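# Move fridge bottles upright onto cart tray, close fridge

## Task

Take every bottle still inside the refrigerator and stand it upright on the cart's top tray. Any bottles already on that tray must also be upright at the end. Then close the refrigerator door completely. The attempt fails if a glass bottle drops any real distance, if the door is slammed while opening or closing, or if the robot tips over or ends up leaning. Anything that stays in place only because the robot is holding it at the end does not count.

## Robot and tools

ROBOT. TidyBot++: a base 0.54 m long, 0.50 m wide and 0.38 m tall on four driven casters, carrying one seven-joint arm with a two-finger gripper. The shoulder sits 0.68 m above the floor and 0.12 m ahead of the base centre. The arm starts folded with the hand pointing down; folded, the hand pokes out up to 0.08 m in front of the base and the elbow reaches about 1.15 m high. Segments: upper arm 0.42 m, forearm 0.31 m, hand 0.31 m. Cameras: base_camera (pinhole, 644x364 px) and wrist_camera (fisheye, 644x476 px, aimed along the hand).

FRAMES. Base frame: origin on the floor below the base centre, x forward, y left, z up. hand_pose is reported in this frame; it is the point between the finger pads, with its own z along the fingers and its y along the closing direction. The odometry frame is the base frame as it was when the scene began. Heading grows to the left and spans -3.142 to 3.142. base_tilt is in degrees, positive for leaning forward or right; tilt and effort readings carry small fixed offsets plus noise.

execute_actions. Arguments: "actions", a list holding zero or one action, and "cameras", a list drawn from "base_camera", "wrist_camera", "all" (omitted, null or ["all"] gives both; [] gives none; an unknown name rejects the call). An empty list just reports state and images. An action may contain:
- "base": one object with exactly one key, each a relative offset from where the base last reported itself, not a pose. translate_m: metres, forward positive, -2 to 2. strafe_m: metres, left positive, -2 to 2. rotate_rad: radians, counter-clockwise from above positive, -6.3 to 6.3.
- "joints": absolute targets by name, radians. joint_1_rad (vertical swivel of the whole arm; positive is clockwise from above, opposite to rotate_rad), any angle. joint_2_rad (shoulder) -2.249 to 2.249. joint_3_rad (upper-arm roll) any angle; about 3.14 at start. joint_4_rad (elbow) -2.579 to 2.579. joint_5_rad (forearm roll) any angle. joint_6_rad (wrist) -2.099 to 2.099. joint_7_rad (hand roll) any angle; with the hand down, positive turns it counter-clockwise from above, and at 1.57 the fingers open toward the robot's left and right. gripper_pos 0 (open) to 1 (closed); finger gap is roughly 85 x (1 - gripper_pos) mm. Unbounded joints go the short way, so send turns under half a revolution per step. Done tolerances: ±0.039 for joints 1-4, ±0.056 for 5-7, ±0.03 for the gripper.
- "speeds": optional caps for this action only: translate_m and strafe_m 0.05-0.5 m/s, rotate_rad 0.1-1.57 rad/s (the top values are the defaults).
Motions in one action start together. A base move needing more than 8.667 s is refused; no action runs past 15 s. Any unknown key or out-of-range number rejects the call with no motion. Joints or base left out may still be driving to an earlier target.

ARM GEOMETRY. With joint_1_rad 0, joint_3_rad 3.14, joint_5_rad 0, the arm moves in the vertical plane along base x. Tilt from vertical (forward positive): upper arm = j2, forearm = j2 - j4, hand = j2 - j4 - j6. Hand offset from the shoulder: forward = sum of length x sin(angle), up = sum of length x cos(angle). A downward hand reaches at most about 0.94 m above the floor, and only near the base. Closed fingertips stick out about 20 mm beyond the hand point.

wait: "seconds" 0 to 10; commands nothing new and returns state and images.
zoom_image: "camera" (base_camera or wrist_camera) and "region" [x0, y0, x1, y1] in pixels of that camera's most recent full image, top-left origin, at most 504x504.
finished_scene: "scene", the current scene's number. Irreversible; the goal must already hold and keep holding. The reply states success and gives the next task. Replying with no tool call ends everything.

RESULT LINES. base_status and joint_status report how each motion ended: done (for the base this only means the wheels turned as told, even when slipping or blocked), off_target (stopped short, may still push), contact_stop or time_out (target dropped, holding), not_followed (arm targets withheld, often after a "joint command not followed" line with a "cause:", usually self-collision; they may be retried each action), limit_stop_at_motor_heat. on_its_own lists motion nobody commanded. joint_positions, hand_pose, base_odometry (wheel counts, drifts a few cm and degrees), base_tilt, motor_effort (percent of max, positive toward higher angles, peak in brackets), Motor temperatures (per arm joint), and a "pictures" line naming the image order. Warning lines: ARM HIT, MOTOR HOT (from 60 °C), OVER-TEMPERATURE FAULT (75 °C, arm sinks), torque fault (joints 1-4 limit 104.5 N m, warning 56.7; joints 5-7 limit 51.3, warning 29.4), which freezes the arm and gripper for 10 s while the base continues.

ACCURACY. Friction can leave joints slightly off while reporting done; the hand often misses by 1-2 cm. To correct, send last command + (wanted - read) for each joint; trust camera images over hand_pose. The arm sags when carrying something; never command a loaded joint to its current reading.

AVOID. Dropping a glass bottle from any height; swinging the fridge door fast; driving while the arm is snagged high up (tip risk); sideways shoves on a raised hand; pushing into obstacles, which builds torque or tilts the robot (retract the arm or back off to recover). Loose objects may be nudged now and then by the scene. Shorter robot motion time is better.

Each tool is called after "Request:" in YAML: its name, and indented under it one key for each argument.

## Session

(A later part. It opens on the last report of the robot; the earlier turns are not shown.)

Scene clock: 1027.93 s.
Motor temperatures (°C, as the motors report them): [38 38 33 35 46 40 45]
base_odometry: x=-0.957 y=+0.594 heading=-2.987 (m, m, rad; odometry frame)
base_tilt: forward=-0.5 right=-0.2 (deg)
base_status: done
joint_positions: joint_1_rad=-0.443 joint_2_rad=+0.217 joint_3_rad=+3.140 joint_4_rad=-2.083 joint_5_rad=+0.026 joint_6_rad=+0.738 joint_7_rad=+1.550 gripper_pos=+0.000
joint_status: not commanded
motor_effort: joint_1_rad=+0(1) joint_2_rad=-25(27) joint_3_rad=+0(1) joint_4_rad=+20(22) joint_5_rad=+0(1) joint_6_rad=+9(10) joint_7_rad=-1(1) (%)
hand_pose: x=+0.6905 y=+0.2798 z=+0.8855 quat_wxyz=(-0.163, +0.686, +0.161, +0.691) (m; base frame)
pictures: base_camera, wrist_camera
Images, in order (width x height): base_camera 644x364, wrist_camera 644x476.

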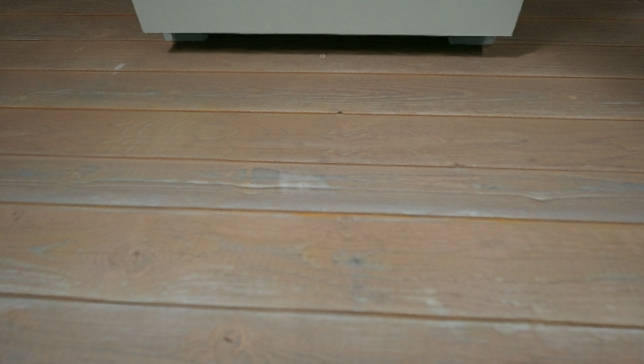

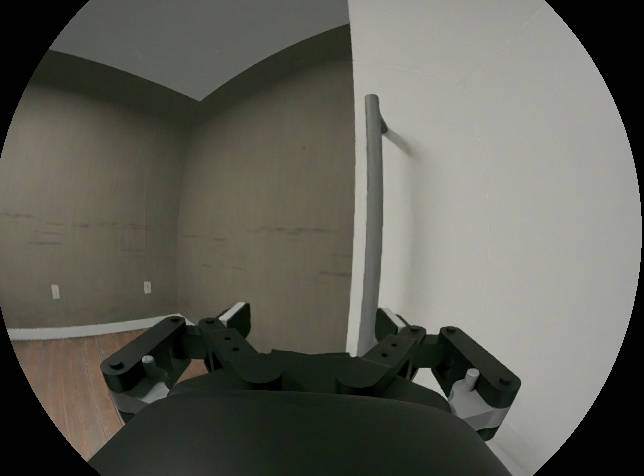

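Request:
execute_actions:
  actions: []

Scene clock: 1052.20 s.
Motor temperatures (°C, as the motors report them): [38 38 33 35 46 40 45]
base_odometry: x=-0.957 y=+0.594 heading=-2.987 (m, m, rad; odometry frame)
base_tilt: forward=-0.4 right=-0.1 (deg)
base_status: done
joint_positions: joint_1_rad=-0.443 joint_2_rad=+0.217 joint_3_rad=+3.140 joint_4_rad=-2.083 joint_5_rad=+0.026 joint_6_rad=+0.738 joint_7_rad=+1.550 gripper_pos=+0.000
joint_status: not commanded
motor_effort: joint_1_rad=+0(1) joint_2_rad=-25(27) joint_3_rad=+0(1) joint_4_rad=+21(22) joint_5_rad=-1(1) joint_6_rad=+9(10) joint_7_rad=-1(1) (%)
hand_pose: x=+0.6905 y=+0.2798 z=+0.8855 quat_wxyz=(-0.163, +0.686, +0.161, +0.691) (m; base frame)
pictures: base_camera, wrist_camera
Images, in order (width x height): base_camera 644x364, wrist_camera 644x476.

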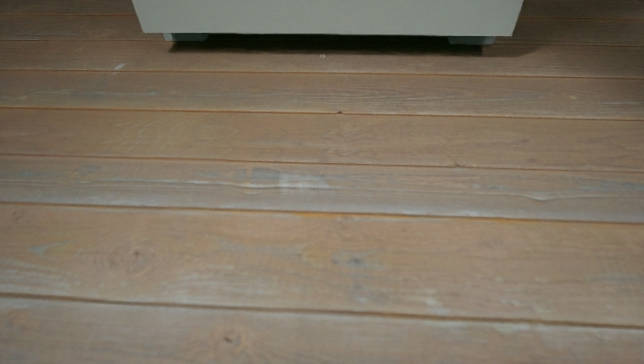

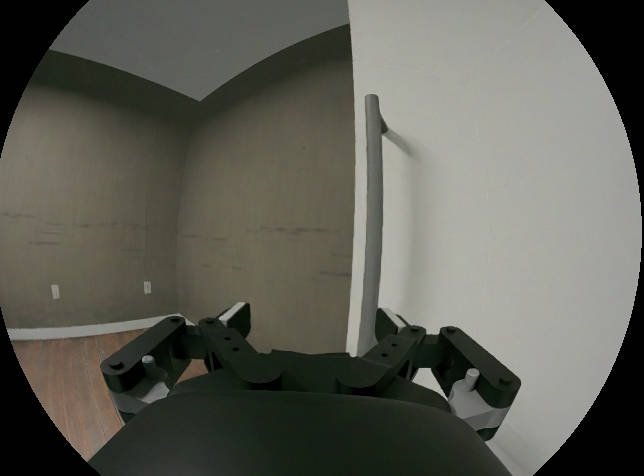

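Request:
execute_actions:
  actions:
    - {"base": {"translate_m": 0.07}, "joints": {"joint_1_rad": -0.405}, "speeds": {"translate_m": 0.1}}
  cameras: ["wrist_camera"]

Scene clock: 1065.50 s.
Motor temperatures (°C, as the motors report them): [38 38 33 35 46 40 45]
base_odometry: x=-1.027 y=+0.583 heading=-2.987 (m, m, rad; odometry frame)
base_tilt: forward=-0.4 right=-0.1 (deg)
base_status: done
joint_positions: joint_1_rad=-0.407 joint_2_rad=+0.216 joint_3_rad=+3.142 joint_4_rad=-2.083 joint_5_rad=+0.026 joint_6_rad=+0.738 joint_7_rad=+1.550 gripper_pos=+0.000
joint_status: all done
motor_effort: joint_1_rad=+0(2) joint_2_rad=-24(28) joint_3_rad=+0(2) joint_4_rad=+20(22) joint_5_rad=-1(2) joint_6_rad=+8(9) joint_7_rad=-1(1) (%)
hand_pose: x=+0.7004 y=+0.2581 z=+0.8862 quat_wxyz=(-0.150, +0.688, +0.148, +0.694) (m; base frame)
pictures: wrist_camera
Images, in order (width x height): wrist_camera 644x476.

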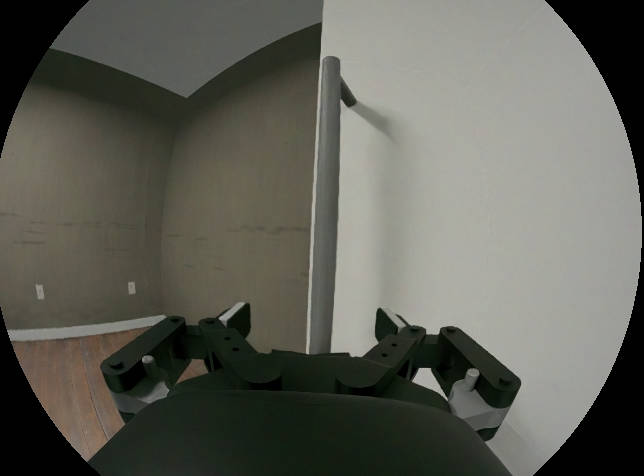

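Request:
execute_actions:
  actions:
    - {"base": {"translate_m": 0.045}, "joints": {"joint_1_rad": -0.428}, "speeds": {"translate_m": 0.08}}
  cameras: ["wrist_camera"]

Scene clock: 1074.90 s.
Motor temperatures (°C, as the motors report them): [38 38 33 35 46 40 45]
base_odometry: x=-1.072 y=+0.576 heading=-2.988 (m, m, rad; odometry frame)
base_tilt: forward=-0.5 right=-0.2 (deg)
base_status: done
joint_positions: joint_1_rad=-0.424 joint_2_rad=+0.216 joint_3_rad=+3.142 joint_4_rad=-2.083 joint_5_rad=+0.026 joint_6_rad=+0.738 joint_7_rad=+1.550 gripper_pos=+0.000
joint_status: all done
motor_effort: joint_1_rad=+0(1) joint_2_rad=-25(28) joint_3_rad=+0(1) joint_4_rad=+20(22) joint_5_rad=-1(1) joint_6_rad=+8(10) joint_7_rad=-1(1) (%)
hand_pose: x=+0.6959 y=+0.2679 z=+0.8863 quat_wxyz=(-0.156, +0.687, +0.153, +0.693) (m; base frame)
pictures: wrist_camera
Images, in order (width x height): wrist_camera 644x476.

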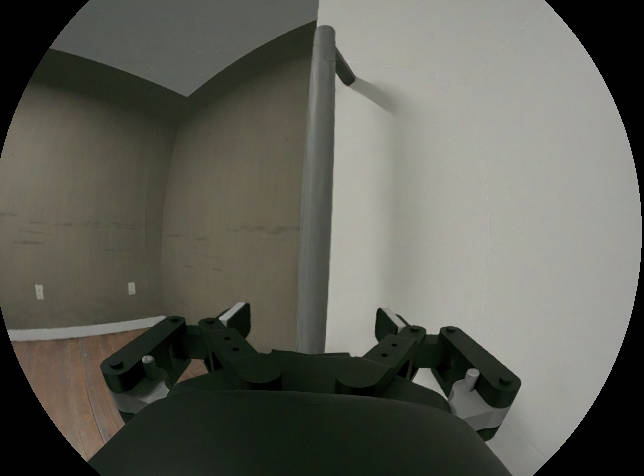

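Request:
execute_actions:
  actions:
    - {"base": {"translate_m": 0.012}, "joints": {"gripper_pos": 1.0}, "speeds": {"translate_m": 0.08}}
  cameras: ["wrist_camera"]

Scene clock: 1080.13 s.
Motor temperatures (°C, as the motors report them): [38 38 33 35 46 40 45]
base_odometry: x=-1.084 y=+0.574 heading=-2.988 (m, m, rad; odometry frame)
base_tilt: forward=-0.4 right=-0.2 (deg)
base_status: done
joint_positions: joint_1_rad=-0.433 joint_2_rad=+0.218 joint_3_rad=+3.140 joint_4_rad=-2.084 joint_5_rad=+0.024 joint_6_rad=+0.738 joint_7_rad=+1.550 gripper_pos=+0.815
joint_status: gripper_pos off_target (ended at +0.815, target +1.000)
motor_effort: joint_1_rad=-2(7) joint_2_rad=-25(29) joint_3_rad=-3(8) joint_4_rad=+23(23) joint_5_rad=+2(6) joint_6_rad=+10(10) joint_7_rad=-1(1) (%)
hand_pose: x=+0.6934 y=+0.2736 z=+0.8852 quat_wxyz=(-0.160, +0.687, +0.156, +0.691) (m; base frame)
pictures: wrist_camera
Images, in order (width x height): wrist_camera 644x476.

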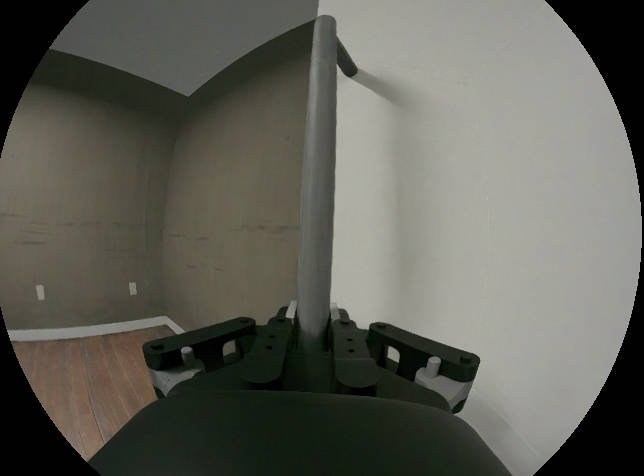

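Request:
execute_actions:
  actions:
    - {"base": {"translate_m": -0.1}, "joints": {"joint_1_rad": -0.41}, "speeds": {"translate_m": 0.06}}

Scene clock: 1103.83 s.
Motor temperatures (°C, as the motors report them): [38 38 33 35 46 40 45]
base_odometry: x=-0.985 y=+0.590 heading=-2.987 (m, m, rad; odometry frame)
base_tilt: forward=-0.4 right=-0.2 (deg)
base_status: done
joint_positions: joint_1_rad=-0.406 joint_2_rad=+0.212 joint_3_rad=+3.149 joint_4_rad=-2.089 joint_5_rad=+0.024 joint_6_rad=+0.736 joint_7_rad=+1.550 gripper_pos=+0.816
joint_status: all done
motor_effort: joint_1_rad=-1(5) joint_2_rad=-27(51) joint_3_rad=-1(5) joint_4_rad=+21(26) joint_5_rad=-1(4) joint_6_rad=+10(10) joint_7_rad=+0(0) (%)
hand_pose: x=+0.7006 y=+0.2522 z=+0.8852 quat_wxyz=(-0.147, +0.690, +0.144, +0.694) (m; base frame)
pictures: base_camera, wrist_camera
Images, in order (width x height): base_camera 644x364, wrist_camera 644x476.

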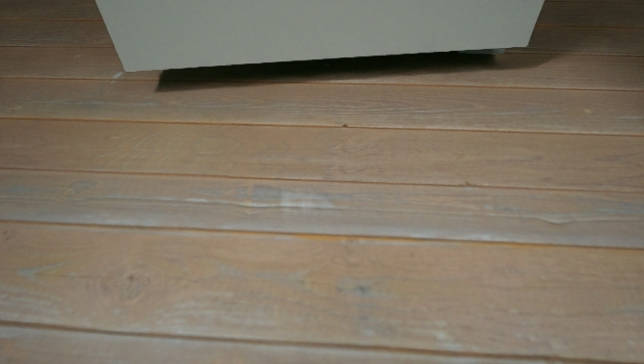

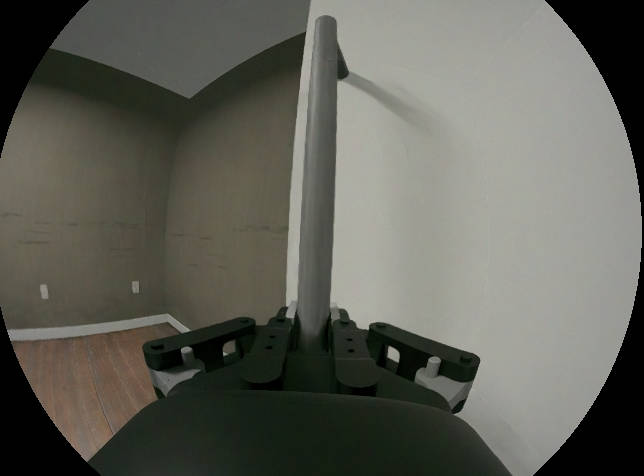

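Request:
execute_actions:
  actions:
    - {"base": {"translate_m": -0.19}, "joints": {"joint_1_rad": -0.31}, "speeds": {"translate_m": 0.09}}

Scene clock: 1122.70 s.
Motor temperatures (°C, as the motors report them): [38 38 33 35 46 40 45]
base_odometry: x=-0.797 y=+0.619 heading=-2.987 (m, m, rad; odometry frame)
base_tilt: forward=-0.4 right=-0.2 (deg)
base_status: done
joint_positions: joint_1_rad=-0.292 joint_2_rad=+0.220 joint_3_rad=+3.155 joint_4_rad=-2.080 joint_5_rad=+0.022 joint_6_rad=+0.735 joint_7_rad=+1.550 gripper_pos=+0.817
joint_status: all done
motor_effort: joint_1_rad=-3(6) joint_2_rad=-28(30) joint_3_rad=-3(6) joint_4_rad=+19(23) joint_5_rad=+0(8) joint_6_rad=+10(11) joint_7_rad=+0(0) (%)
hand_pose: x=+0.7302 y=+0.1817 z=+0.8851 quat_wxyz=(-0.104, +0.697, +0.102, +0.702) (m; base frame)
pictures: base_camera, wrist_camera
Images, in order (width x height): base_camera 644x364, wrist_camera 644x476.

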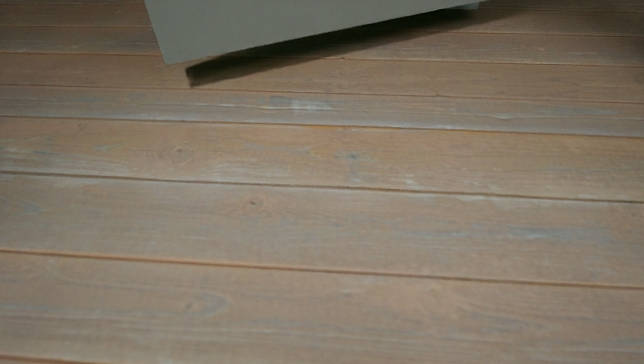

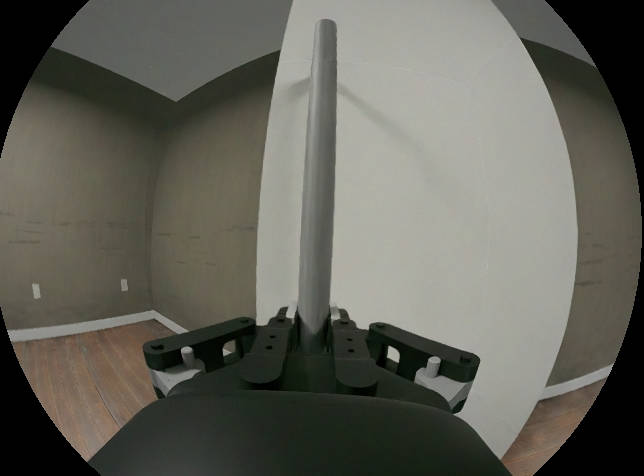

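Request:
execute_actions:
  actions:
    - {"base": {"translate_m": -0.12}, "joints": {"joint_1_rad": -0.18}, "speeds": {"translate_m": 0.08}}
  cameras: ["wrist_camera"]

Request:
execute_actions:
  actions:
    - {"base": {"translate_m": -0.085}, "joints": {"joint_1_rad": -0.04}, "speeds": {"translate_m": 0.07}}

Scene clock: 1138.43 s.
Motor temperatures (°C, as the motors report them): [38 38 33 35 46 40 45]
base_odometry: x=-0.678 y=+0.638 heading=-2.987 (m, m, rad; odometry frame)
base_tilt: forward=-0.5 right=-0.1 (deg)
base_status: done
joint_positions: joint_1_rad=-0.168 joint_2_rad=+0.221 joint_3_rad=+3.149 joint_4_rad=-2.077 joint_5_rad=+0.022 joint_6_rad=+0.735 joint_7_rad=+1.550 gripper_pos=+0.819
joint_status: all done
motor_effort: joint_1_rad=-2(6) joint_2_rad=-28(31) joint_3_rad=-2(6) joint_4_rad=+19(23) joint_5_rad=+0(6) joint_6_rad=+10(11) joint_7_rad=+0(0) (%)
hand_pose: x=+0.7482 y=+0.1085 z=+0.8851 quat_wxyz=(-0.063, +0.702, +0.061, +0.707) (m; base frame)
pictures: wrist_camera
Images, in order (width x height): wrist_camera 644x476.

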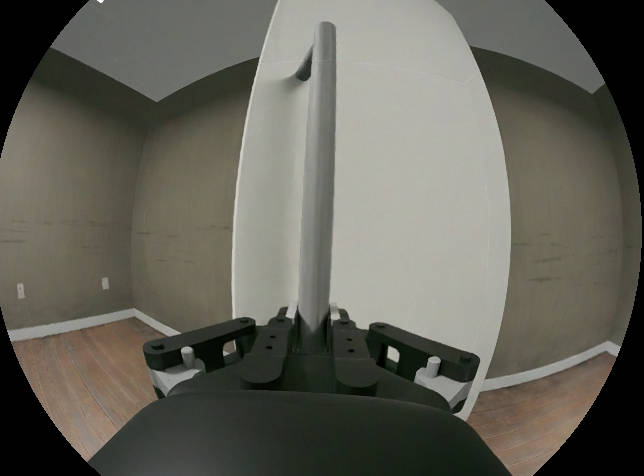

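Scene clock: 1140.33 s.
Motor temperatures (°C, as the motors report them): [38 38 33 35 46 40 45]
base_odometry: x=-0.594 y=+0.651 heading=-2.987 (m, m, rad; odometry frame)
base_tilt: forward=-0.5 right=+0.0 (deg)
base_status: done
joint_positions: joint_1_rad=-0.035 joint_2_rad=+0.221 joint_3_rad=+3.144 joint_4_rad=-2.077 joint_5_rad=+0.022 joint_6_rad=+0.734 joint_7_rad=+1.550 gripper_pos=+0.822
joint_status: all done
motor_effort: joint_1_rad=-1(7) joint_2_rad=-28(33) joint_3_rad=-1(7) joint_4_rad=+19(24) joint_5_rad=+0(6) joint_6_rad=+10(11) joint_7_rad=+0(0) (%)
hand_pose: x=+0.7568 y=+0.0268 z=+0.8851 quat_wxyz=(-0.018, +0.705, +0.015, +0.709) (m; base frame)
pictures: base_camera, wrist_camera
Images, in order (width x height): base_camera 644x364, wrist_camera 644x476.

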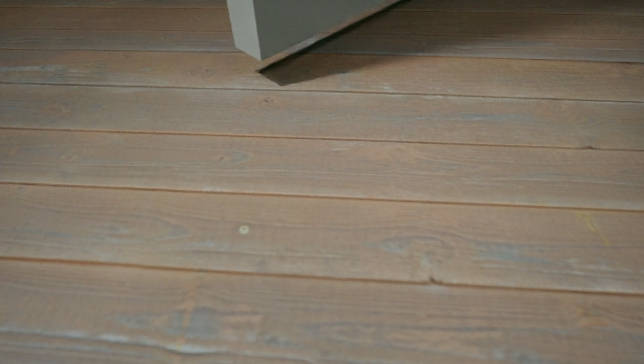

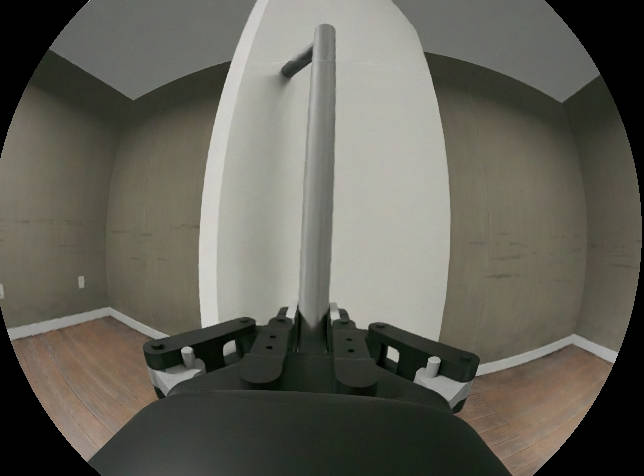

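Request:
execute_actions:
  actions:
    - {"base": {"strafe_m": -0.19}, "joints": {"joint_2_rad": 0.085, "joint_4_rad": -2.245, "joint_6_rad": 0.80}, "speeds": {"strafe_m": 0.09}}

Scene clock: 1179.93 s.
Motor temperatures (°C, as the motors report them): [38 38 33 35 46 40 45]
base_odometry: x=-0.623 y=+0.839 heading=-2.987 (m, m, rad; odometry frame)
base_tilt: forward=-0.5 right=-0.2 (deg)
base_status: done
joint_positions: joint_1_rad=-0.090 joint_2_rad=+0.061 joint_3_rad=+3.103 joint_4_rad=-2.274 joint_5_rad=+0.022 joint_6_rad=+0.766 joint_7_rad=+1.550 gripper_pos=+0.823
joint_status: all done
motor_effort: joint_1_rad=+10(12) joint_2_rad=-14(29) joint_3_rad=+11(14) joint_4_rad=+27(28) joint_5_rad=-8(11) joint_6_rad=+9(10) joint_7_rad=-1(1) (%)
hand_pose: x=+0.6771 y=+0.0778 z=+0.8850 quat_wxyz=(-0.053, +0.705, +0.048, +0.706) (m; base frame)
pictures: base_camera, wrist_camera
Images, in order (width x height): base_camera 644x364, wrist_camera 644x476.

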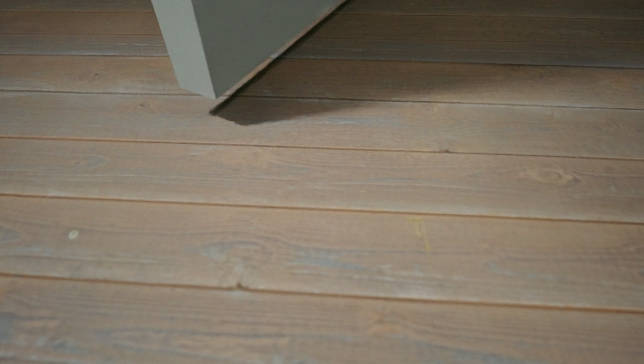

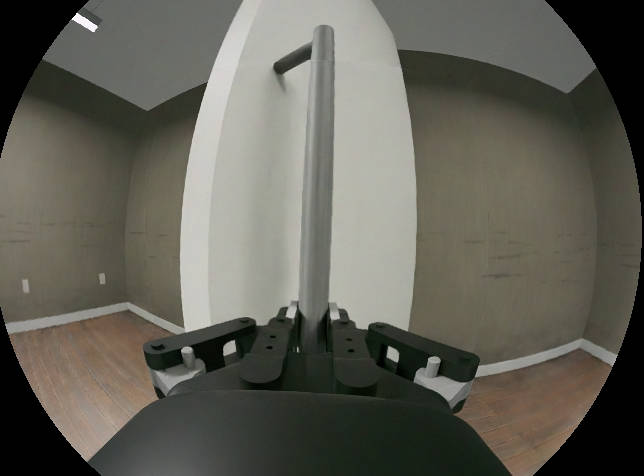

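Request:
execute_actions:
  actions:
    - {"base": {"strafe_m": -0.2}, "joints": {"joint_2_rad": -0.055, "joint_4_rad": -2.395, "joint_6_rad": 0.80}, "speeds": {"strafe_m": 0.08}}

Scene clock: 1188.87 s.
Motor temperatures (°C, as the motors report them): [38 38 33 35 46 40 45]
base_odometry: x=-0.654 y=+1.037 heading=-2.987 (m, m, rad; odometry frame)
base_tilt: forward=-0.4 right=-0.2 (deg)
base_status: done
joint_positions: joint_1_rad=-0.061 joint_2_rad=-0.047 joint_3_rad=+3.136 joint_4_rad=-2.383 joint_5_rad=+0.023 joint_6_rad=+0.770 joint_7_rad=+1.550 gripper_pos=+0.828
joint_status: all done
motor_effort: joint_1_rad=+6(13) joint_2_rad=-18(22) joint_3_rad=+6(14) joint_4_rad=+16(26) joint_5_rad=-7(11) joint_6_rad=+9(10) joint_7_rad=-1(0) (%)
hand_pose: x=+0.6355 y=+0.0412 z=+0.8853 quat_wxyz=(-0.031, +0.705, +0.028, +0.708) (m; base frame)
pictures: base_camera, wrist_camera
Images, in order (width x height): base_camera 644x364, wrist_camera 644x476.

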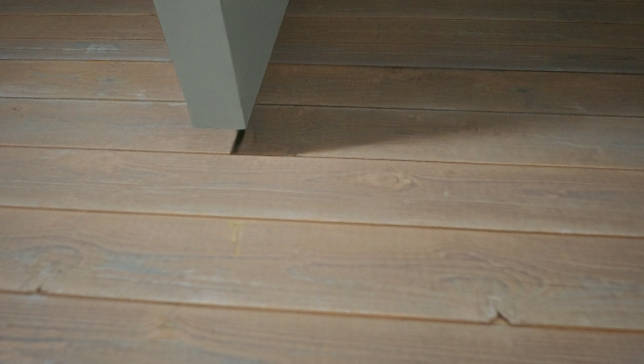

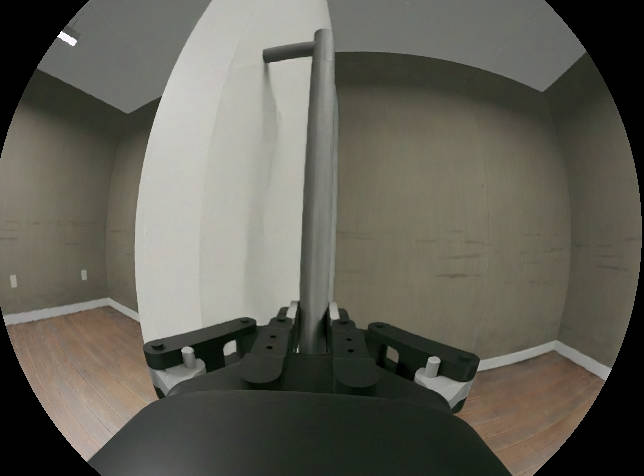

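Request:
execute_actions:
  actions:
    - {"base": {"strafe_m": -0.045}, "speeds": {"strafe_m": 0.06}}

Scene clock: 1196.97 s.
Motor temperatures (°C, as the motors report them): [38 38 33 35 46 40 45]
base_odometry: x=-0.661 y=+1.081 heading=-2.988 (m, m, rad; odometry frame)
base_tilt: forward=-0.5 right=-0.2 (deg)
base_status: done
joint_positions: joint_1_rad=-0.102 joint_2_rad=-0.034 joint_3_rad=+3.093 joint_4_rad=-2.371 joint_5_rad=+0.023 joint_6_rad=+0.770 joint_7_rad=+1.550 gripper_pos=+0.828
joint_status: not commanded
motor_effort: joint_1_rad=+11(13) joint_2_rad=-22(22) joint_3_rad=+12(15) joint_4_rad=+14(16) joint_5_rad=-8(10) joint_6_rad=+9(9) joint_7_rad=-1(0) (%)
hand_pose: x=+0.6349 y=+0.0851 z=+0.8854 quat_wxyz=(-0.060, +0.704, +0.058, +0.706) (m; base frame)
pictures: base_camera, wrist_camera
Images, in order (width x height): base_camera 644x364, wrist_camera 644x476.

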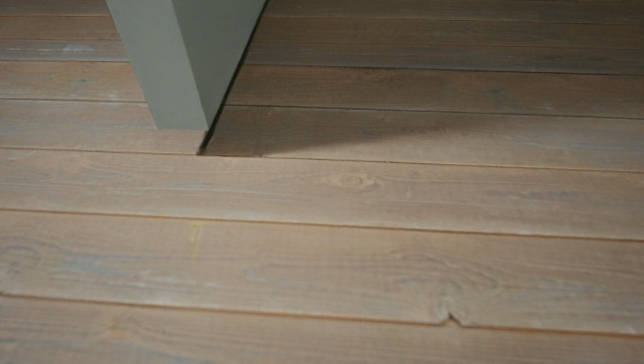

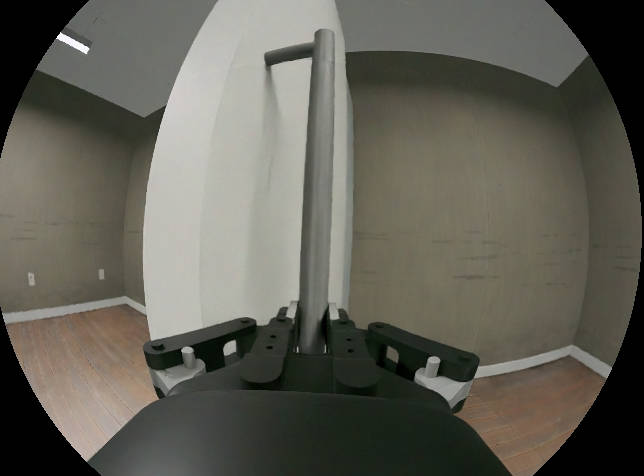

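Request:
execute_actions:
  actions:
    - {"base": {"strafe_m": 0.045}, "joints": {"gripper_pos": 0.55}, "speeds": {"strafe_m": 0.08}}
  cameras: ["wrist_camera"]

Request:
execute_actions:
  actions:
    - {"base": {"translate_m": -0.12}, "speeds": {"translate_m": 0.12}}

Scene clock: 1209.10 s.
Motor temperatures (°C, as the motors report them): [38 38 33 35 46 40 45]
base_odometry: x=-0.654 y=+1.036 heading=-2.988 (m, m, rad; odometry frame)
base_tilt: forward=-0.5 right=-0.2 (deg)
base_status: done
joint_positions: joint_1_rad=-0.044 joint_2_rad=-0.045 joint_3_rad=+3.135 joint_4_rad=-2.383 joint_5_rad=+0.023 joint_6_rad=+0.770 joint_7_rad=+1.550 gripper_pos=+0.550
joint_status: all done
motor_effort: joint_1_rad=+0(12) joint_2_rad=-15(23) joint_3_rad=+0(13) joint_4_rad=+20(21) joint_5_rad=-1(9) joint_6_rad=+9(10) joint_7_rad=-1(0) (%)
hand_pose: x=+0.6366 y=+0.0327 z=+0.8847 quat_wxyz=(-0.025, +0.706, +0.022, +0.708) (m; base frame)
pictures: wrist_camera
Images, in order (width x height): wrist_camera 644x476.

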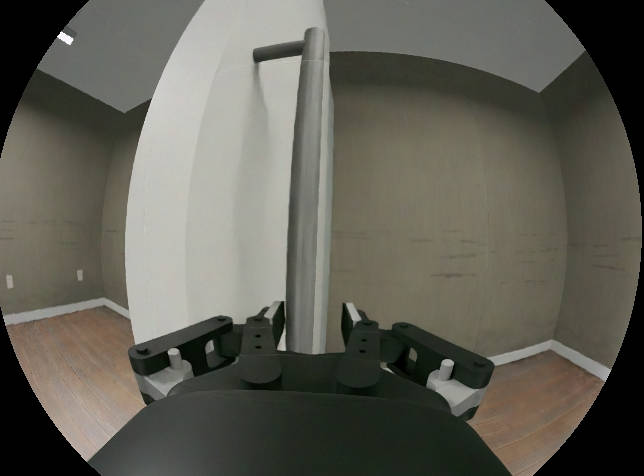

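Scene clock: 1210.70 s.
Motor temperatures (°C, as the motors report them): [38 38 33 35 46 40 45]
base_odometry: x=-0.535 y=+1.055 heading=-2.987 (m, m, rad; odometry frame)
base_tilt: forward=-0.5 right=-0.1 (deg)
base_status: done
joint_positions: joint_1_rad=-0.044 joint_2_rad=-0.051 joint_3_rad=+3.135 joint_4_rad=-2.385 joint_5_rad=+0.023 joint_6_rad=+0.770 joint_7_rad=+1.550 gripper_pos=+0.550
joint_status: not commanded
motor_effort: joint_1_rad=+0(1) joint_2_rad=-16(18) joint_3_rad=+0(1) joint_4_rad=+20(21) joint_5_rad=-1(2) joint_6_rad=+9(10) joint_7_rad=-1(1) (%)
hand_pose: x=+0.6349 y=+0.0326 z=+0.8865 quat_wxyz=(-0.025, +0.705, +0.022, +0.709) (m; base frame)
pictures: base_camera, wrist_camera
Images, in order (width x height): base_camera 644x364, wrist_camera 644x476.

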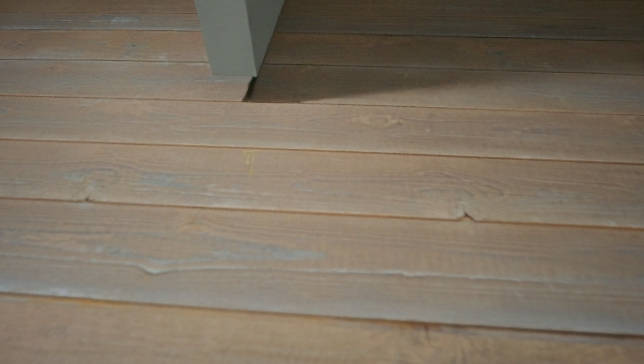

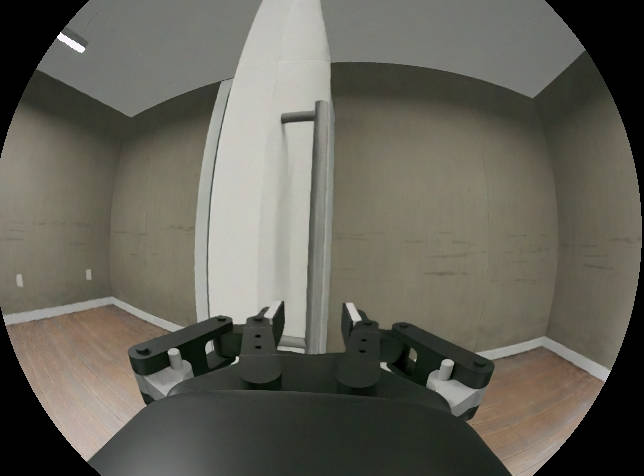

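Request:
execute_actions:
  actions:
    - {"base": {"strafe_m": 0.46}, "joints": {"joint_1_rad": 0.0, "joint_3_rad": 3.145, "gripper_pos": 0.0}}

Request:
execute_actions:
  actions:
    - {"base": {"translate_m": 0.45}, "joints": {"joint_2_rad": 1.67, "joint_4_rad": -1.36, "joint_6_rad": 0.99}, "speeds": {"translate_m": 0.3}}

Scene clock: 1226.70 s.
Motor temperatures (°C, as the motors report them): [38 37 33 35 46 40 45]
base_odometry: x=-0.464 y=+0.600 heading=-2.987 (m, m, rad; odometry frame)
base_tilt: forward=-0.4 right=-0.2 (deg)
base_status: done
joint_positions: joint_1_rad=-0.002 joint_2_rad=-0.051 joint_3_rad=+3.136 joint_4_rad=-2.385 joint_5_rad=+0.023 joint_6_rad=+0.770 joint_7_rad=+1.550 gripper_pos=+0.000
joint_status: all done
motor_effort: joint_1_rad=+0(1) joint_2_rad=-15(17) joint_3_rad=+0(2) joint_4_rad=+20(20) joint_5_rad=-1(2) joint_6_rad=+9(9) joint_7_rad=-1(1) (%)
hand_pose: x=+0.6358 y=+0.0100 z=+0.8864 quat_wxyz=(-0.010, +0.705, +0.007, +0.709) (m; base frame)
pictures: base_camera, wrist_camera
Images, in order (width x height): base_camera 644x364, wrist_camera 644x476.

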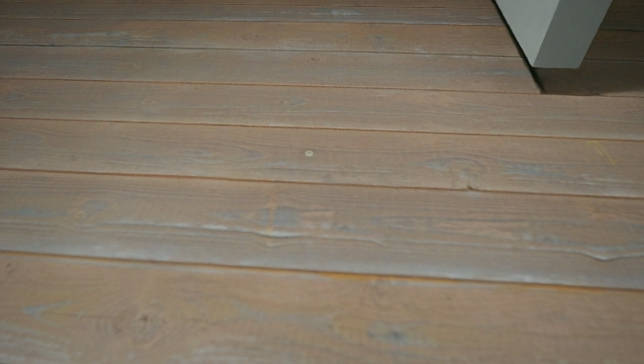

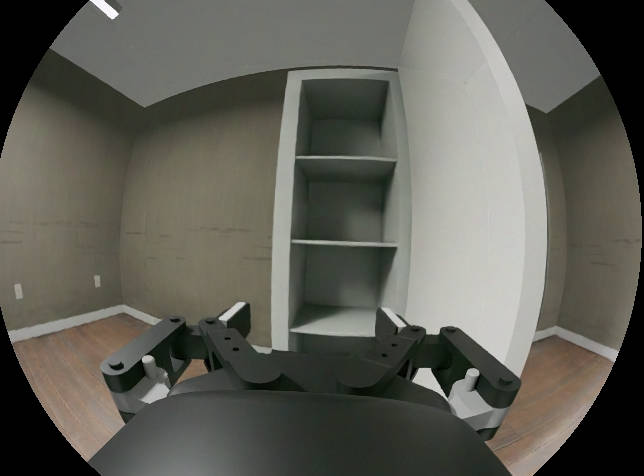

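Scene clock: 1229.90 s.
Motor temperatures (°C, as the motors report them): [38 38 33 35 46 40 45]
base_odometry: x=-0.909 y=+0.531 heading=-2.987 (m, m, rad; odometry frame)
base_tilt: forward=-0.4 right=-0.2 (deg)
base_status: done
joint_positions: joint_1_rad=-0.002 joint_2_rad=+1.670 joint_3_rad=+3.136 joint_4_rad=-1.374 joint_5_rad=+0.023 joint_6_rad=+0.954 joint_7_rad=+1.550 gripper_pos=+0.000
joint_status: all done
motor_effort: joint_1_rad=+0(1) joint_2_rad=-42(46) joint_3_rad=-1(1) joint_4_rad=+8(21) joint_5_rad=-1(2) joint_6_rad=+8(10) joint_7_rad=-1(1) (%)
hand_pose: x=+0.8388 y=+0.0107 z=+0.1733 quat_wxyz=(-0.013, +0.865, +0.001, +0.502) (m; base frame)
pictures: base_camera, wrist_camera
Images, in order (width x height): base_camera 644x364, wrist_camera 644x476.

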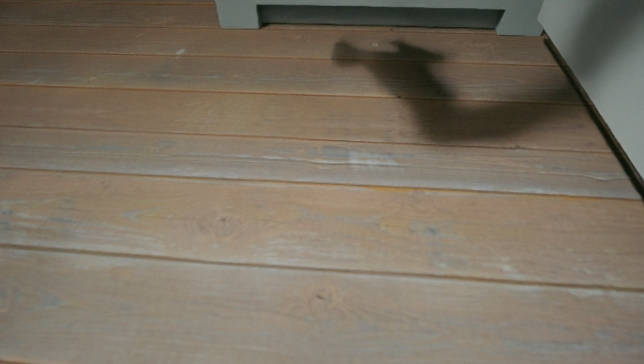

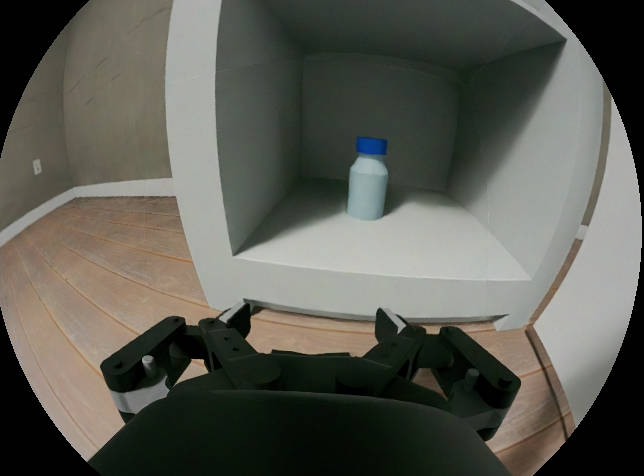

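Request:
execute_actions:
  actions:
    - {"base": {"rotate_rad": -0.05}, "joints": {"joint_1_rad": 0.05}, "speeds": {"rotate_rad": 0.3}}

Request:
execute_actions:
  actions:
    - {"base": {"translate_m": 0.15}, "speeds": {"translate_m": 0.15}}

Scene clock: 1276.73 s.
Motor temperatures (°C, as the motors report them): [38 39 33 34 46 40 45]
base_odometry: x=-0.909 y=+0.531 heading=-3.036 (m, m, rad; odometry frame)
base_tilt: forward=-0.4 right=-0.2 (deg)
base_status: done
joint_positions: joint_1_rad=+0.052 joint_2_rad=+1.670 joint_3_rad=+3.143 joint_4_rad=-1.374 joint_5_rad=+0.023 joint_6_rad=+0.955 joint_7_rad=+1.550 gripper_pos=+0.000
joint_status: all done
motor_effort: joint_1_rad=+0(5) joint_2_rad=-43(43) joint_3_rad=-1(3) joint_4_rad=+8(8) joint_5_rad=-2(2) joint_6_rad=+7(9) joint_7_rad=-1(1) (%)
hand_pose: x=+0.8384 y=-0.0307 z=+0.1733 quat_wxyz=(+0.004, +0.864, -0.020, +0.502) (m; base frame)
pictures: base_camera, wrist_camera
Images, in order (width x height): base_camera 644x364, wrist_camera 644x476.

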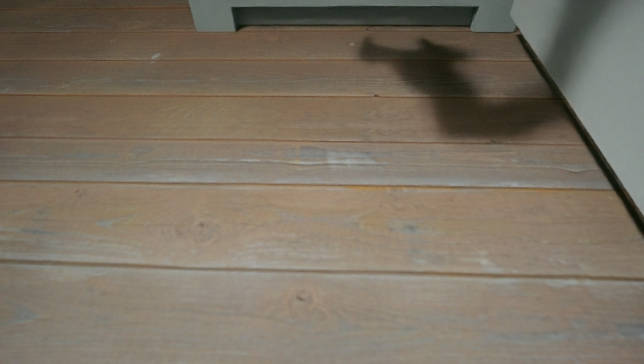

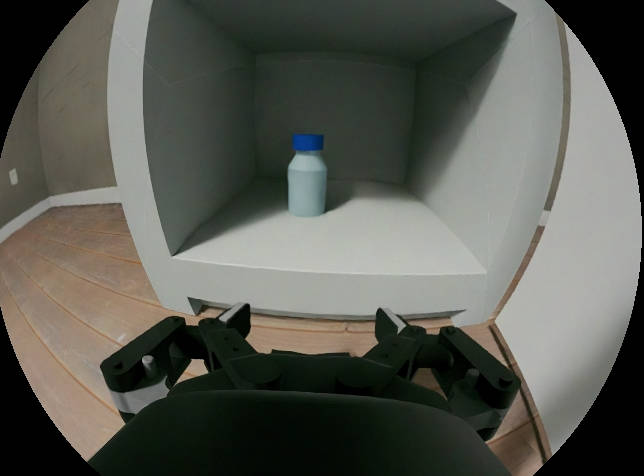

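Scene clock: 1278.37 s.
Motor temperatures (°C, as the motors report them): [38 39 33 34 46 40 45]
base_odometry: x=-1.059 y=+0.515 heading=-3.037 (m, m, rad; odometry frame)
base_tilt: forward=-0.4 right=-0.2 (deg)
base_status: done
joint_positions: joint_1_rad=+0.052 joint_2_rad=+1.670 joint_3_rad=+3.143 joint_4_rad=-1.367 joint_5_rad=+0.023 joint_6_rad=+0.956 joint_7_rad=+1.550 gripper_pos=+0.000
joint_status: not commanded
motor_effort: joint_1_rad=+0(2) joint_2_rad=-43(44) joint_3_rad=-1(2) joint_4_rad=+7(9) joint_5_rad=-1(2) joint_6_rad=+8(8) joint_7_rad=-1(1) (%)
hand_pose: x=+0.8416 y=-0.0309 z=+0.1756 quat_wxyz=(+0.004, +0.862, -0.020, +0.506) (m; base frame)
pictures: base_camera, wrist_camera
Images, in order (width x height): base_camera 644x364, wrist_camera 644x476.

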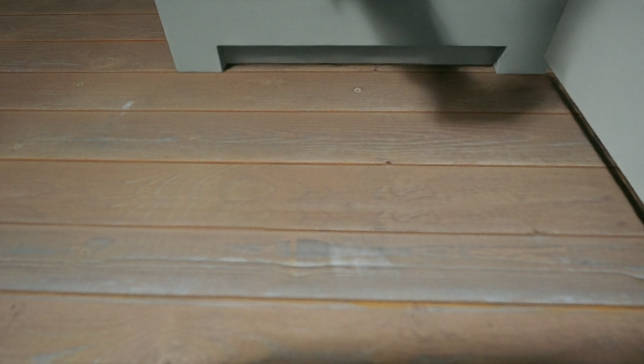

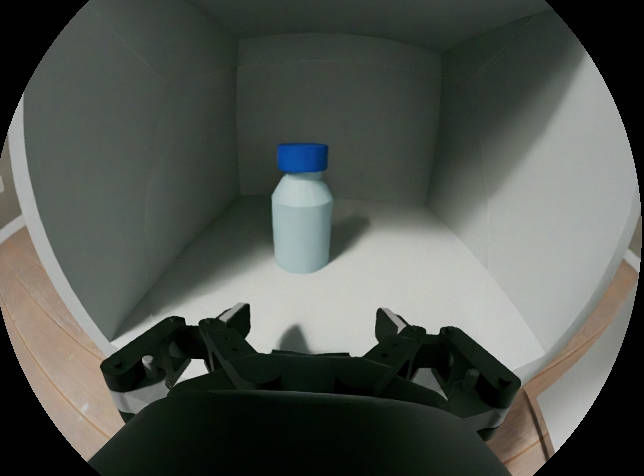

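Request:
execute_actions:
  actions:
    - {"base": {"translate_m": 0.09}, "joints": {"joint_1_rad": 0.036}, "speeds": {"translate_m": 0.1}}
  cameras: ["wrist_camera"]

Scene clock: 1288.70 s.
Motor temperatures (°C, as the motors report them): [38 39 33 34 46 40 45]
base_odometry: x=-1.149 y=+0.506 heading=-3.038 (m, m, rad; odometry frame)
base_tilt: forward=-0.5 right=-0.1 (deg)
base_status: done
joint_positions: joint_1_rad=+0.043 joint_2_rad=+1.670 joint_3_rad=+3.143 joint_4_rad=-1.365 joint_5_rad=+0.023 joint_6_rad=+0.956 joint_7_rad=+1.550 gripper_pos=+0.000
joint_status: all done
motor_effort: joint_1_rad=+0(3) joint_2_rad=-43(45) joint_3_rad=-1(2) joint_4_rad=+8(9) joint_5_rad=+0(2) joint_6_rad=+7(9) joint_7_rad=-1(1) (%)
hand_pose: x=+0.8429 y=-0.0246 z=+0.1763 quat_wxyz=(+0.001, +0.862, -0.017, +0.507) (m; base frame)
pictures: wrist_camera
Images, in order (width x height): wrist_camera 644x476.

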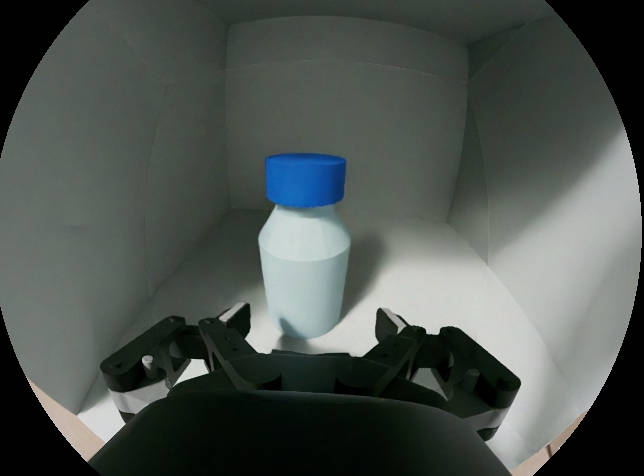

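Request:
execute_actions:
  actions:
    - {"base": {"translate_m": 0.055}, "joints": {"joint_1_rad": 0.027}, "speeds": {"translate_m": 0.08}}
  cameras: ["wrist_camera"]

Scene clock: 1303.53 s.
Motor temperatures (°C, as the motors report them): [38 39 33 34 46 40 45]
base_odometry: x=-1.204 y=+0.500 heading=-3.039 (m, m, rad; odometry frame)
base_tilt: forward=-0.4 right=-0.2 (deg)
base_status: done
joint_positions: joint_1_rad=+0.036 joint_2_rad=+1.670 joint_3_rad=+3.143 joint_4_rad=-1.364 joint_5_rad=+0.023 joint_6_rad=+0.956 joint_7_rad=+1.550 gripper_pos=+0.000
joint_status: all done
motor_effort: joint_1_rad=+0(2) joint_2_rad=-43(44) joint_3_rad=-1(2) joint_4_rad=+8(9) joint_5_rad=+0(1) joint_6_rad=+8(9) joint_7_rad=-1(1) (%)
hand_pose: x=+0.8432 y=-0.0195 z=+0.1764 quat_wxyz=(+0.000, +0.862, -0.013, +0.507) (m; base frame)
pictures: wrist_camera
Images, in order (width x height): wrist_camera 644x476.

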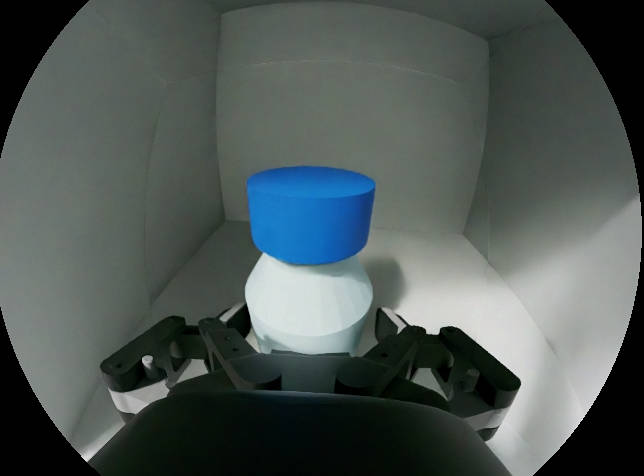

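Request:
execute_actions:
  actions:
    - {"base": {"translate_m": 0.01}, "joints": {"gripper_pos": 1.0}, "speeds": {"translate_m": 0.08}}
  cameras: ["wrist_camera"]

Scene clock: 1310.90 s.
Motor temperatures (°C, as the motors report them): [38 39 33 34 46 40 45]
base_odometry: x=-1.214 y=+0.499 heading=-3.039 (m, m, rad; odometry frame)
base_tilt: forward=-0.4 right=-0.2 (deg)
base_status: done
joint_positions: joint_1_rad=+0.034 joint_2_rad=+1.670 joint_3_rad=+3.143 joint_4_rad=-1.364 joint_5_rad=+0.023 joint_6_rad=+0.958 joint_7_rad=+1.550 gripper_pos=+0.232
joint_status: gripper_pos off_target (ended at +0.232, target +1.000)
motor_effort: joint_1_rad=+0(2) joint_2_rad=-44(48) joint_3_rad=-1(1) joint_4_rad=+7(11) joint_5_rad=-1(3) joint_6_rad=+9(11) joint_7_rad=-1(1) (%)
hand_pose: x=+0.8436 y=-0.0182 z=+0.1768 quat_wxyz=(-0.001, +0.861, -0.013, +0.508) (m; base frame)
pictures: wrist_camera
Images, in order (width x height): wrist_camera 644x476.

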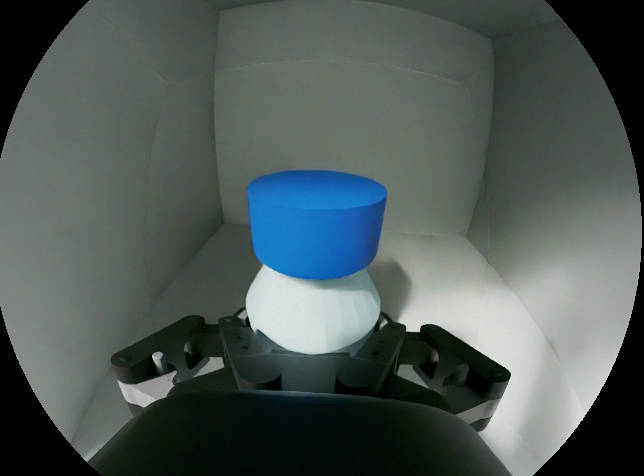

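Request:
execute_actions:
  actions:
    - {"joints": {"joint_2_rad": 1.57, "joint_4_rad": -1.33}}
  cameras: ["wrist_camera"]

Request:
execute_actions:
  actions:
    - {"base": {"translate_m": -0.35}, "speeds": {"translate_m": 0.3}}

Scene clock: 1320.27 s.
Motor temperatures (°C, as the motors report them): [38 40 33 34 46 40 45]
base_odometry: x=-1.214 y=+0.499 heading=-3.039 (m, m, rad; odometry frame)
base_tilt: forward=-0.5 right=-0.1 (deg)
base_status: not commanded
joint_positions: joint_1_rad=+0.034 joint_2_rad=+1.604 joint_3_rad=+3.143 joint_4_rad=-1.353 joint_5_rad=+0.023 joint_6_rad=+0.958 joint_7_rad=+1.550 gripper_pos=+0.232
joint_status: all done
motor_effort: joint_1_rad=+0(0) joint_2_rad=-50(52) joint_3_rad=-1(1) joint_4_rad=+12(13) joint_5_rad=-2(2) joint_6_rad=+12(13) joint_7_rad=-1(1) (%)
hand_pose: x=+0.8800 y=-0.0194 z=+0.2292 quat_wxyz=(+0.000, +0.841, -0.012, +0.541) (m; base frame)
pictures: wrist_camera
Images, in order (width x height): wrist_camera 644x476.

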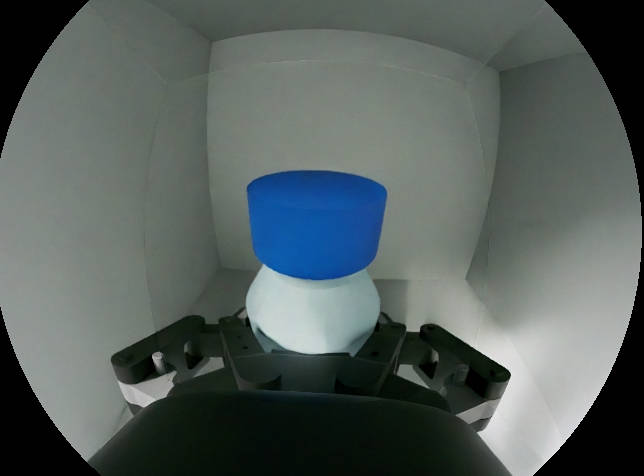

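Scene clock: 1322.47 s.
Motor temperatures (°C, as the motors report them): [38 40 33 34 46 40 45]
base_odometry: x=-0.866 y=+0.535 heading=-3.039 (m, m, rad; odometry frame)
base_tilt: forward=-0.4 right=-0.2 (deg)
base_status: done
joint_positions: joint_1_rad=+0.030 joint_2_rad=+1.604 joint_3_rad=+3.143 joint_4_rad=-1.348 joint_5_rad=+0.023 joint_6_rad=+0.958 joint_7_rad=+1.550 gripper_pos=+0.232
joint_status: not commanded
motor_effort: joint_1_rad=+0(3) joint_2_rad=-51(53) joint_3_rad=-1(2) joint_4_rad=+13(15) joint_5_rad=+0(0) joint_6_rad=+12(13) joint_7_rad=-1(1) (%)
hand_pose: x=+0.8822 y=-0.0161 z=+0.2308 quat_wxyz=(-0.001, +0.840, -0.010, +0.542) (m; base frame)
pictures: base_camera, wrist_camera
Images, in order (width x height): base_camera 644x364, wrist_camera 644x476.

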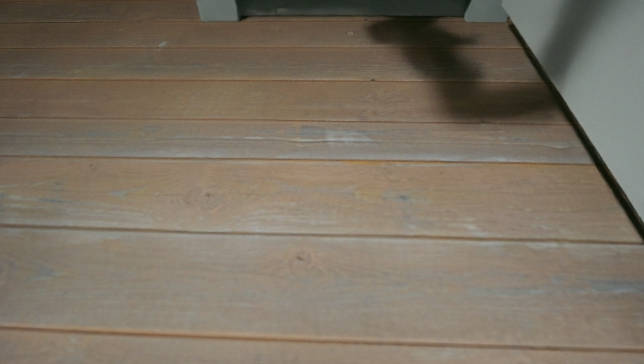

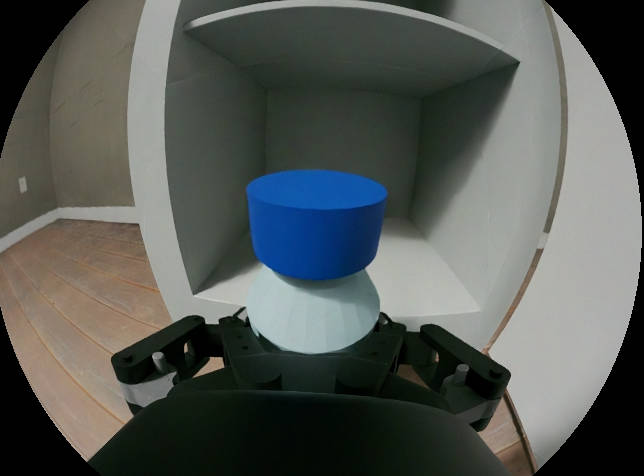

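Request:
execute_actions:
  actions:
    - {"base": {"translate_m": -0.43}, "joints": {"joint_2_rad": -0.13, "joint_4_rad": -1.5, "joint_6_rad": -0.7}, "speeds": {"translate_m": 0.35}}

Scene clock: 1346.50 s.
Motor temperatures (°C, as the motors report them): [38 40 33 34 46 40 45]
base_odometry: x=-0.438 y=+0.580 heading=-3.039 (m, m, rad; odometry frame)
base_tilt: forward=-0.5 right=+0.0 (deg)
base_status: done
joint_positions: joint_1_rad=+0.030 joint_2_rad=-0.103 joint_3_rad=+3.143 joint_4_rad=-1.515 joint_5_rad=+0.023 joint_6_rad=-0.691 joint_7_rad=+1.550 gripper_pos=+0.232
joint_status: all done
motor_effort: joint_1_rad=+0(1) joint_2_rad=-21(57) joint_3_rad=+0(2) joint_4_rad=+30(30) joint_5_rad=-1(1) joint_6_rad=+11(13) joint_7_rad=-1(1) (%)
hand_pose: x=+0.6542 y=-0.0202 z=+0.9920 quat_wxyz=(+0.013, +0.868, -0.019, +0.496) (m; base frame)
pictures: base_camera, wrist_camera
Images, in order (width x height): base_camera 644x364, wrist_camera 644x476.

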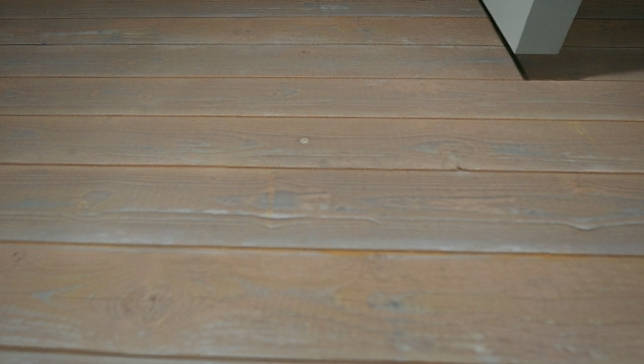

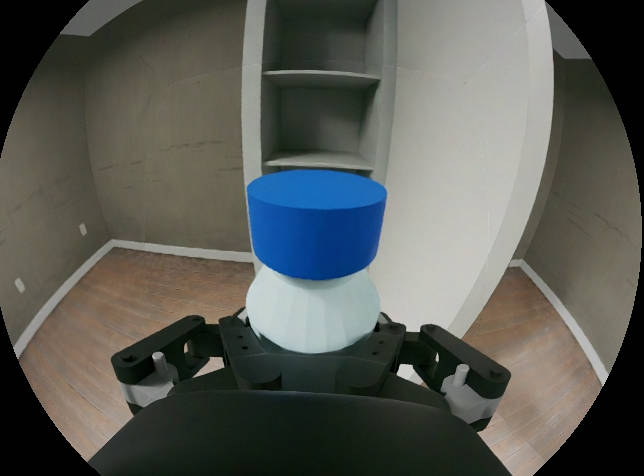

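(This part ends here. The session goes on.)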